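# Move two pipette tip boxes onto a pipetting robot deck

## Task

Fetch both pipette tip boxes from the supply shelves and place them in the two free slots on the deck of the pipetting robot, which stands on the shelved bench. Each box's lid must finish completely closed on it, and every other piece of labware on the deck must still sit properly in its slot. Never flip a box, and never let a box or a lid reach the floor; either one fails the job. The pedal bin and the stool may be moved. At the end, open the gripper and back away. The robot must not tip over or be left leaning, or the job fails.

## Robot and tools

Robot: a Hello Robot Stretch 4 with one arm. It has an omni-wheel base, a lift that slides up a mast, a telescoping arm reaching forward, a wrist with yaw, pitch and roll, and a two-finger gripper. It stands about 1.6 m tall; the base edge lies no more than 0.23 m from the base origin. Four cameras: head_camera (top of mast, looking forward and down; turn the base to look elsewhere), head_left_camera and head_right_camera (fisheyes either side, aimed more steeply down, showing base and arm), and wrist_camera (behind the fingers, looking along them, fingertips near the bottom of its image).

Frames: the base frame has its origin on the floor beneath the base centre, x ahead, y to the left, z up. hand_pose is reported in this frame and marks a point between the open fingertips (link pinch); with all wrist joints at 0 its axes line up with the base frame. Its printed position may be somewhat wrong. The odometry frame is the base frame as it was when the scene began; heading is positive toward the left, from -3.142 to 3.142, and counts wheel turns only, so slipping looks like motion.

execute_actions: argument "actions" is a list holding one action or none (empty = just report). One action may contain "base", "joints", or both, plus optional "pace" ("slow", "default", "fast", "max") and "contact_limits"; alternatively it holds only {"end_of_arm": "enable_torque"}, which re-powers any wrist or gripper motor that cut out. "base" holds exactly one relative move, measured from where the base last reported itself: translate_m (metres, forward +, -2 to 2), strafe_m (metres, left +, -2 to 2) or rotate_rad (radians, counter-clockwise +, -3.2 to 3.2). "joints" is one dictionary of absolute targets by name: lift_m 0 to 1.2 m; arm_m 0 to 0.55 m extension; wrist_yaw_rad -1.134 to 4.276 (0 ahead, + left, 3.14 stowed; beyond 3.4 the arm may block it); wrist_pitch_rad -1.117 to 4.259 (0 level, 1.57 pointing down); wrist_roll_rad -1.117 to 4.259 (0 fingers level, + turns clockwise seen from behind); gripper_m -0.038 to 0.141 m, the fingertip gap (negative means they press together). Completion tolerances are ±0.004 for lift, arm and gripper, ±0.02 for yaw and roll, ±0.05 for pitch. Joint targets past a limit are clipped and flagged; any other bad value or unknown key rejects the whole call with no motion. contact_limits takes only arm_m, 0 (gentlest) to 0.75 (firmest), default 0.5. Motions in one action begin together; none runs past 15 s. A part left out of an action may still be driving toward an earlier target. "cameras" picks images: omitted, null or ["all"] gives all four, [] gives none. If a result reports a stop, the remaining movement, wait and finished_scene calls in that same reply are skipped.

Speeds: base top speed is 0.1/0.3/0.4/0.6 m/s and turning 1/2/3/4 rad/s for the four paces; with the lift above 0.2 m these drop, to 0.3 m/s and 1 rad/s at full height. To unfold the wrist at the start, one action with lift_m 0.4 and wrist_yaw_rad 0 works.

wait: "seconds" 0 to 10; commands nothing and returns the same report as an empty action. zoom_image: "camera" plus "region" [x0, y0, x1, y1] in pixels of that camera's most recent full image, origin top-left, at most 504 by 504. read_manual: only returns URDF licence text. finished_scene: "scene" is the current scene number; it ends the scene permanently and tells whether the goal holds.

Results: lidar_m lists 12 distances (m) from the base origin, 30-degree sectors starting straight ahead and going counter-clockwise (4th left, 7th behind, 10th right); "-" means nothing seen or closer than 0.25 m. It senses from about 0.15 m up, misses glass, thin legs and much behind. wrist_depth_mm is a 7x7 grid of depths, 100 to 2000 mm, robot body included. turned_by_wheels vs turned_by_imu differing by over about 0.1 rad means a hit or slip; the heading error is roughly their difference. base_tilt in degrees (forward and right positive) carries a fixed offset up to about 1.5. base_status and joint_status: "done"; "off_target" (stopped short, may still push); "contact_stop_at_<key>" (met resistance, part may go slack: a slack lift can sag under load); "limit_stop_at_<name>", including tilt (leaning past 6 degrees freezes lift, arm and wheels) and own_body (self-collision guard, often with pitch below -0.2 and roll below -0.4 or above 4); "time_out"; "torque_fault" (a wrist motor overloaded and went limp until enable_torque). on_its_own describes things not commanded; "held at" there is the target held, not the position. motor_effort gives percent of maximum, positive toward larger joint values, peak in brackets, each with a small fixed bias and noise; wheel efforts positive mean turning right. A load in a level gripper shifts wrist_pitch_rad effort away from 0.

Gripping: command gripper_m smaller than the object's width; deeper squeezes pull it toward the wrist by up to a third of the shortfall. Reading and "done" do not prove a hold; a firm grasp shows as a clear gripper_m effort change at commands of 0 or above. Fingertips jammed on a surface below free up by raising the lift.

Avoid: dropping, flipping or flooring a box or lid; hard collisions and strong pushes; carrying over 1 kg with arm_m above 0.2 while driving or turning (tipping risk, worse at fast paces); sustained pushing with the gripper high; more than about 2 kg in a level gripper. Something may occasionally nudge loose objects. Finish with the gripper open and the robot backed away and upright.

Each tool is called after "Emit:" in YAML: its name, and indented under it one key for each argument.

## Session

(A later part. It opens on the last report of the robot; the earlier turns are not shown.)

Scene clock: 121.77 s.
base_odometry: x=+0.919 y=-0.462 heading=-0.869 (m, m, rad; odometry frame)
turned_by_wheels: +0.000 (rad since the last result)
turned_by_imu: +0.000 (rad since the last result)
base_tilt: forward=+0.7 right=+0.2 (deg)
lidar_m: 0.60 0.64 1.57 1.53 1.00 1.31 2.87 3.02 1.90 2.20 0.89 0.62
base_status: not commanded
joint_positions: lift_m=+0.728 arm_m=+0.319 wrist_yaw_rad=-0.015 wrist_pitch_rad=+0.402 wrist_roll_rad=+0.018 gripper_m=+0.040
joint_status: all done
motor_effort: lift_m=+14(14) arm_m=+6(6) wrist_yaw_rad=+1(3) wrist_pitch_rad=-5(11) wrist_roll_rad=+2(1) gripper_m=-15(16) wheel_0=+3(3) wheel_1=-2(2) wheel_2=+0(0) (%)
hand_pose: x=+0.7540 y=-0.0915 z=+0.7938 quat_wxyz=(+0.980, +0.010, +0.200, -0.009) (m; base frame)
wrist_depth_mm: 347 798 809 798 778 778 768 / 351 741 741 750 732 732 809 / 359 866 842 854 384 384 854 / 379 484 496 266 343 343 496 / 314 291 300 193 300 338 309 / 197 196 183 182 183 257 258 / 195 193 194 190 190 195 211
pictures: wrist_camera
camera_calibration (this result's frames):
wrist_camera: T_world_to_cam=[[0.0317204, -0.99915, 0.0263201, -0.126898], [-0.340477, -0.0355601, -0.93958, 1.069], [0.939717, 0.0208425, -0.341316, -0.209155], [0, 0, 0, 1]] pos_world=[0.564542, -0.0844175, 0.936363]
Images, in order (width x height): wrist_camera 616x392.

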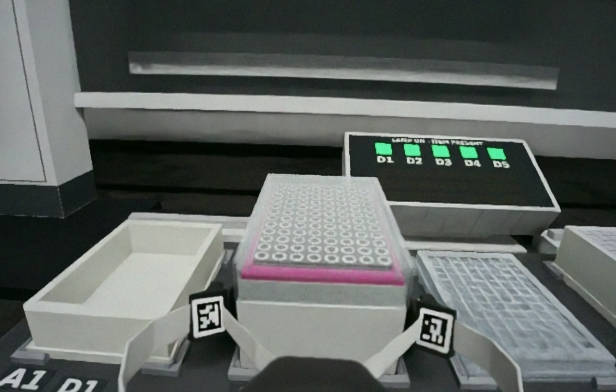

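Emit:
execute_actions:
  actions:
    - {"joints":{"gripper_m":0.097,"arm_m":0.308},"pace":"slow"}
  cameras: ["wrist_camera"]

Emit:
execute_actions:
  actions:
    - {"joints":{"arm_m":0.05}}
  cameras: []

Emit:
execute_actions:
  actions:
    - {"base":{"strafe_m":-0.19},"joints":{"wrist_pitch_rad":0.2,"lift_m":0.7}}
  cameras: ["wrist_camera","head_camera"]

Scene clock: 125.27 s.
base_odometry: x=+0.919 y=-0.462 heading=-0.869 (m, m, rad; odometry frame)
turned_by_wheels: +0.000 (rad since the last result)
turned_by_imu: +0.001 (rad since the last result)
base_tilt: forward=+0.7 right=+0.1 (deg)
lidar_m: 0.61 0.64 1.56 1.53 1.03 1.31 2.88 3.03 1.89 2.18 0.88 0.64
base_status: not commanded
joint_positions: lift_m=+0.728 arm_m=+0.309 wrist_yaw_rad=-0.015 wrist_pitch_rad=+0.402 wrist_roll_rad=+0.018 gripper_m=+0.097
joint_status: all done
motor_effort: lift_m=+14(14) arm_m=-5(7) wrist_yaw_rad=+1(4) wrist_pitch_rad=-4(5) wrist_roll_rad=+2(2) gripper_m=-2(13) wheel_0=+2(3) wheel_1=-2(2) wheel_2=+0(0) (%)
hand_pose: x=+0.7440 y=-0.0915 z=+0.7938 quat_wxyz=(+0.980, +0.010, +0.199, -0.009) (m; base frame)
wrist_depth_mm: 349 820 809 798 788 788 768 / 355 759 750 750 750 723 798 / 368 831 854 854 394 392 842 / 382 452 496 279 353 353 500 / 312 293 300 195 297 338 303 / 208 203 191 193 193 256 257 / 197 197 201 142 197 203 210
pictures: wrist_camera
camera_calibration (this result's frames):
wrist_camera: T_world_to_cam=[[0.0317533, -0.999149, 0.0263298, -0.126602], [-0.340291, -0.0355764, -0.939647, 1.06551], [0.939784, 0.0208771, -0.341131, -0.199877], [0, 0, 0, 1]] pos_world=[0.554446, -0.0844145, 0.936356]
Images, in order (width x height): wrist_camera 616x392.

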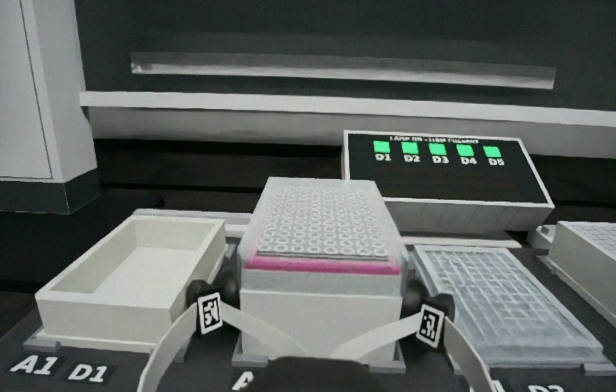

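Scene clock: 127.17 s.
base_odometry: x=+0.919 y=-0.462 heading=-0.869 (m, m, rad; odometry frame)
turned_by_wheels: +0.000 (rad since the last result)
turned_by_imu: +0.000 (rad since the last result)
base_tilt: forward=+0.7 right=+0.2 (deg)
lidar_m: 0.61 0.62 1.56 1.52 1.02 1.34 2.88 3.01 1.87 2.19 0.89 0.63
base_status: not commanded
joint_positions: lift_m=+0.728 arm_m=+0.051 wrist_yaw_rad=-0.015 wrist_pitch_rad=+0.402 wrist_roll_rad=+0.018 gripper_m=+0.097
joint_status: all done
motor_effort: lift_m=+14(14) arm_m=-5(5) wrist_yaw_rad=+1(1) wrist_pitch_rad=-6(6) wrist_roll_rad=+2(3) gripper_m=-3(3) wheel_0=+2(3) wheel_1=-2(2) wheel_2=+0(0) (%)
hand_pose: x=+0.4860 y=-0.0914 z=+0.7937 quat_wxyz=(+0.980, +0.010, +0.200, -0.009) (m; base frame)
wrist_depth_mm: 1025 574 1025 1042 1042 1025 960 / 1098 597 1098 1008 1042 1060 1060 / 820 621 866 603 609 976 878 / 480 488 445 439 484 442 439 / 389 392 379 379 384 392 387 / 1366 615 199 1205 433 430 1205 / 1182 1118 1118 149 1160 1255 1229
pictures: none
No camera images: the call's "cameras" was empty. Leave "cameras" out to get every camera's image.

Scene clock: 129.07 s.
base_odometry: x=+0.774 y=-0.585 heading=-0.869 (m, m, rad; odometry frame)
turned_by_wheels: +0.000 (rad since the last result)
turned_by_imu: +0.000 (rad since the last result)
base_tilt: forward=+0.7 right=+0.1 (deg)
lidar_m: 0.60 0.62 0.89 1.62 1.21 1.62 2.88 2.23 1.72 1.99 0.87 0.61
base_status: done
joint_positions: lift_m=+0.700 arm_m=+0.051 wrist_yaw_rad=-0.015 wrist_pitch_rad=+0.202 wrist_roll_rad=+0.018 gripper_m=+0.097
joint_status: all done
motor_effort: lift_m=+14(13) arm_m=-6(5) wrist_yaw_rad=+1(1) wrist_pitch_rad=-6(10) wrist_roll_rad=+1(1) gripper_m=-1(1) wheel_0=+0(9) wheel_1=-2(14) wheel_2=+0(0) (%)
hand_pose: x=+0.5031 y=-0.0917 z=+0.8207 quat_wxyz=(+0.995, +0.010, +0.101, -0.008) (m; base frame)
wrist_depth_mm: 597 960 891 866 831 798 759 / 615 1098 1098 1098 1060 1078 1060 / 627 1118 1098 1098 1118 1138 1098 / 627 991 615 621 1118 1042 1160 / 442 445 442 455 442 439 585 / 368 382 198 375 357 364 370 / 559 559 798 149 410 402 402
pictures: head_camera, wrist_camera
camera_calibration (this result's frames):
wrist_camera: T_world_to_cam=[[0.0258327, -0.999049, 0.0351196, -0.124085], [-0.147503, -0.0385561, -0.98831, 0.951426], [0.988724, 0.0203505, -0.148359, -0.147294], [0, 0, 0, 1]] pos_world=[0.289177, -0.0842865, 0.922809]
Images, in order (width x height): head_camera 420x560, wrist_camera 616x392.

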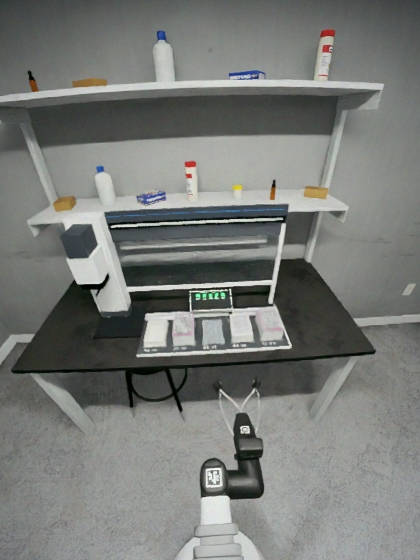

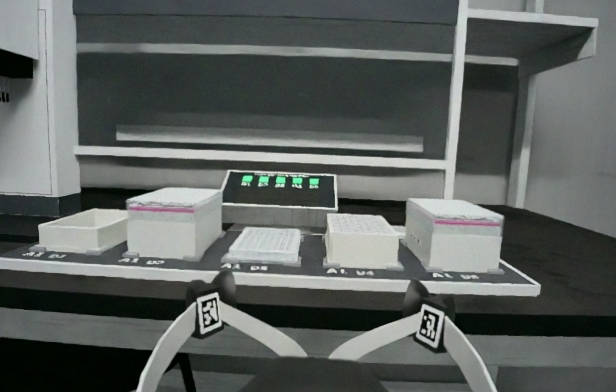

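Emit:
zoom_image:
  camera: "wrist_camera"
  region: [110, 170, 320, 280]

Emit:
zoom_image:
  camera: "wrist_camera"
  region: [320, 180, 530, 290]

Region (110, 170, 320, 280) of wrist_camera's 616x392 image, scaled by 2.400; it fills the top 264 rows of this view, and the rest is white.

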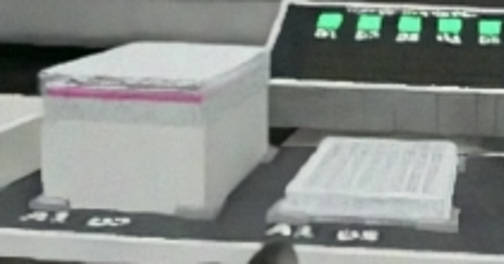

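Region (320, 180, 530, 290) of wrist_camera's 616x392 image, scaled by 2.400; it fills the top 264 rows of this view, and the rest is white.

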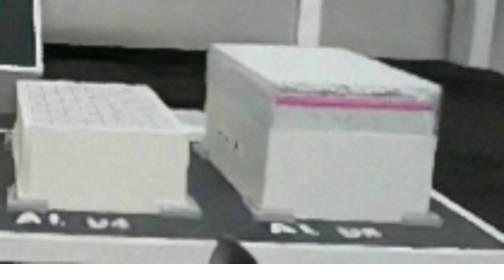

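Both look seated.

Emit:
execute_actions:
  actions:
    - {"base":{"translate_m":-0.3},"joints":{"arm_m":0},"pace":"fast"}
  cameras: []

Emit:
finished_scene:
  scene: 1

Scene clock: 132.40 s.
base_odometry: x=+0.581 y=-0.356 heading=-0.869 (m, m, rad; odometry frame)
turned_by_wheels: +0.000 (rad since the last result)
turned_by_imu: +0.001 (rad since the last result)
base_tilt: forward=+0.6 right=+0.2 (deg)
lidar_m: 0.91 0.95 1.79 1.14 1.16 1.61 2.59 2.69 1.61 1.61 2.08 0.94
base_status: done
joint_positions: lift_m=+0.700 arm_m=+0.001 wrist_yaw_rad=-0.015 wrist_pitch_rad=+0.202 wrist_roll_rad=+0.018 gripper_m=+0.097
joint_status: all done
motor_effort: lift_m=+14(14) arm_m=-5(7) wrist_yaw_rad=+1(1) wrist_pitch_rad=-4(7) wrist_roll_rad=+2(2) gripper_m=-2(1) wheel_0=-2(7) wheel_1=+0(7) wheel_2=+1(16) (%)
hand_pose: x=+0.4532 y=-0.0917 z=+0.8207 quat_wxyz=(+0.995, +0.010, +0.101, -0.008) (m; base frame)
wrist_depth_mm: 1397 931 991 960 960 1397 1366 / 1464 946 1430 1464 1397 1430 1366 / 1499 960 1499 1464 1464 1464 1430 / 917 891 788 931 831 1397 1464 / 1618 768 759 741 750 750 732 / 1576 1182 199 1499 1499 1537 798 / 1464 1397 1430 149 1464 1464 798
pictures: none
No camera images: the call's "cameras" was empty. Leave "cameras" out to get every camera's image.

The scene is finished: the task was done.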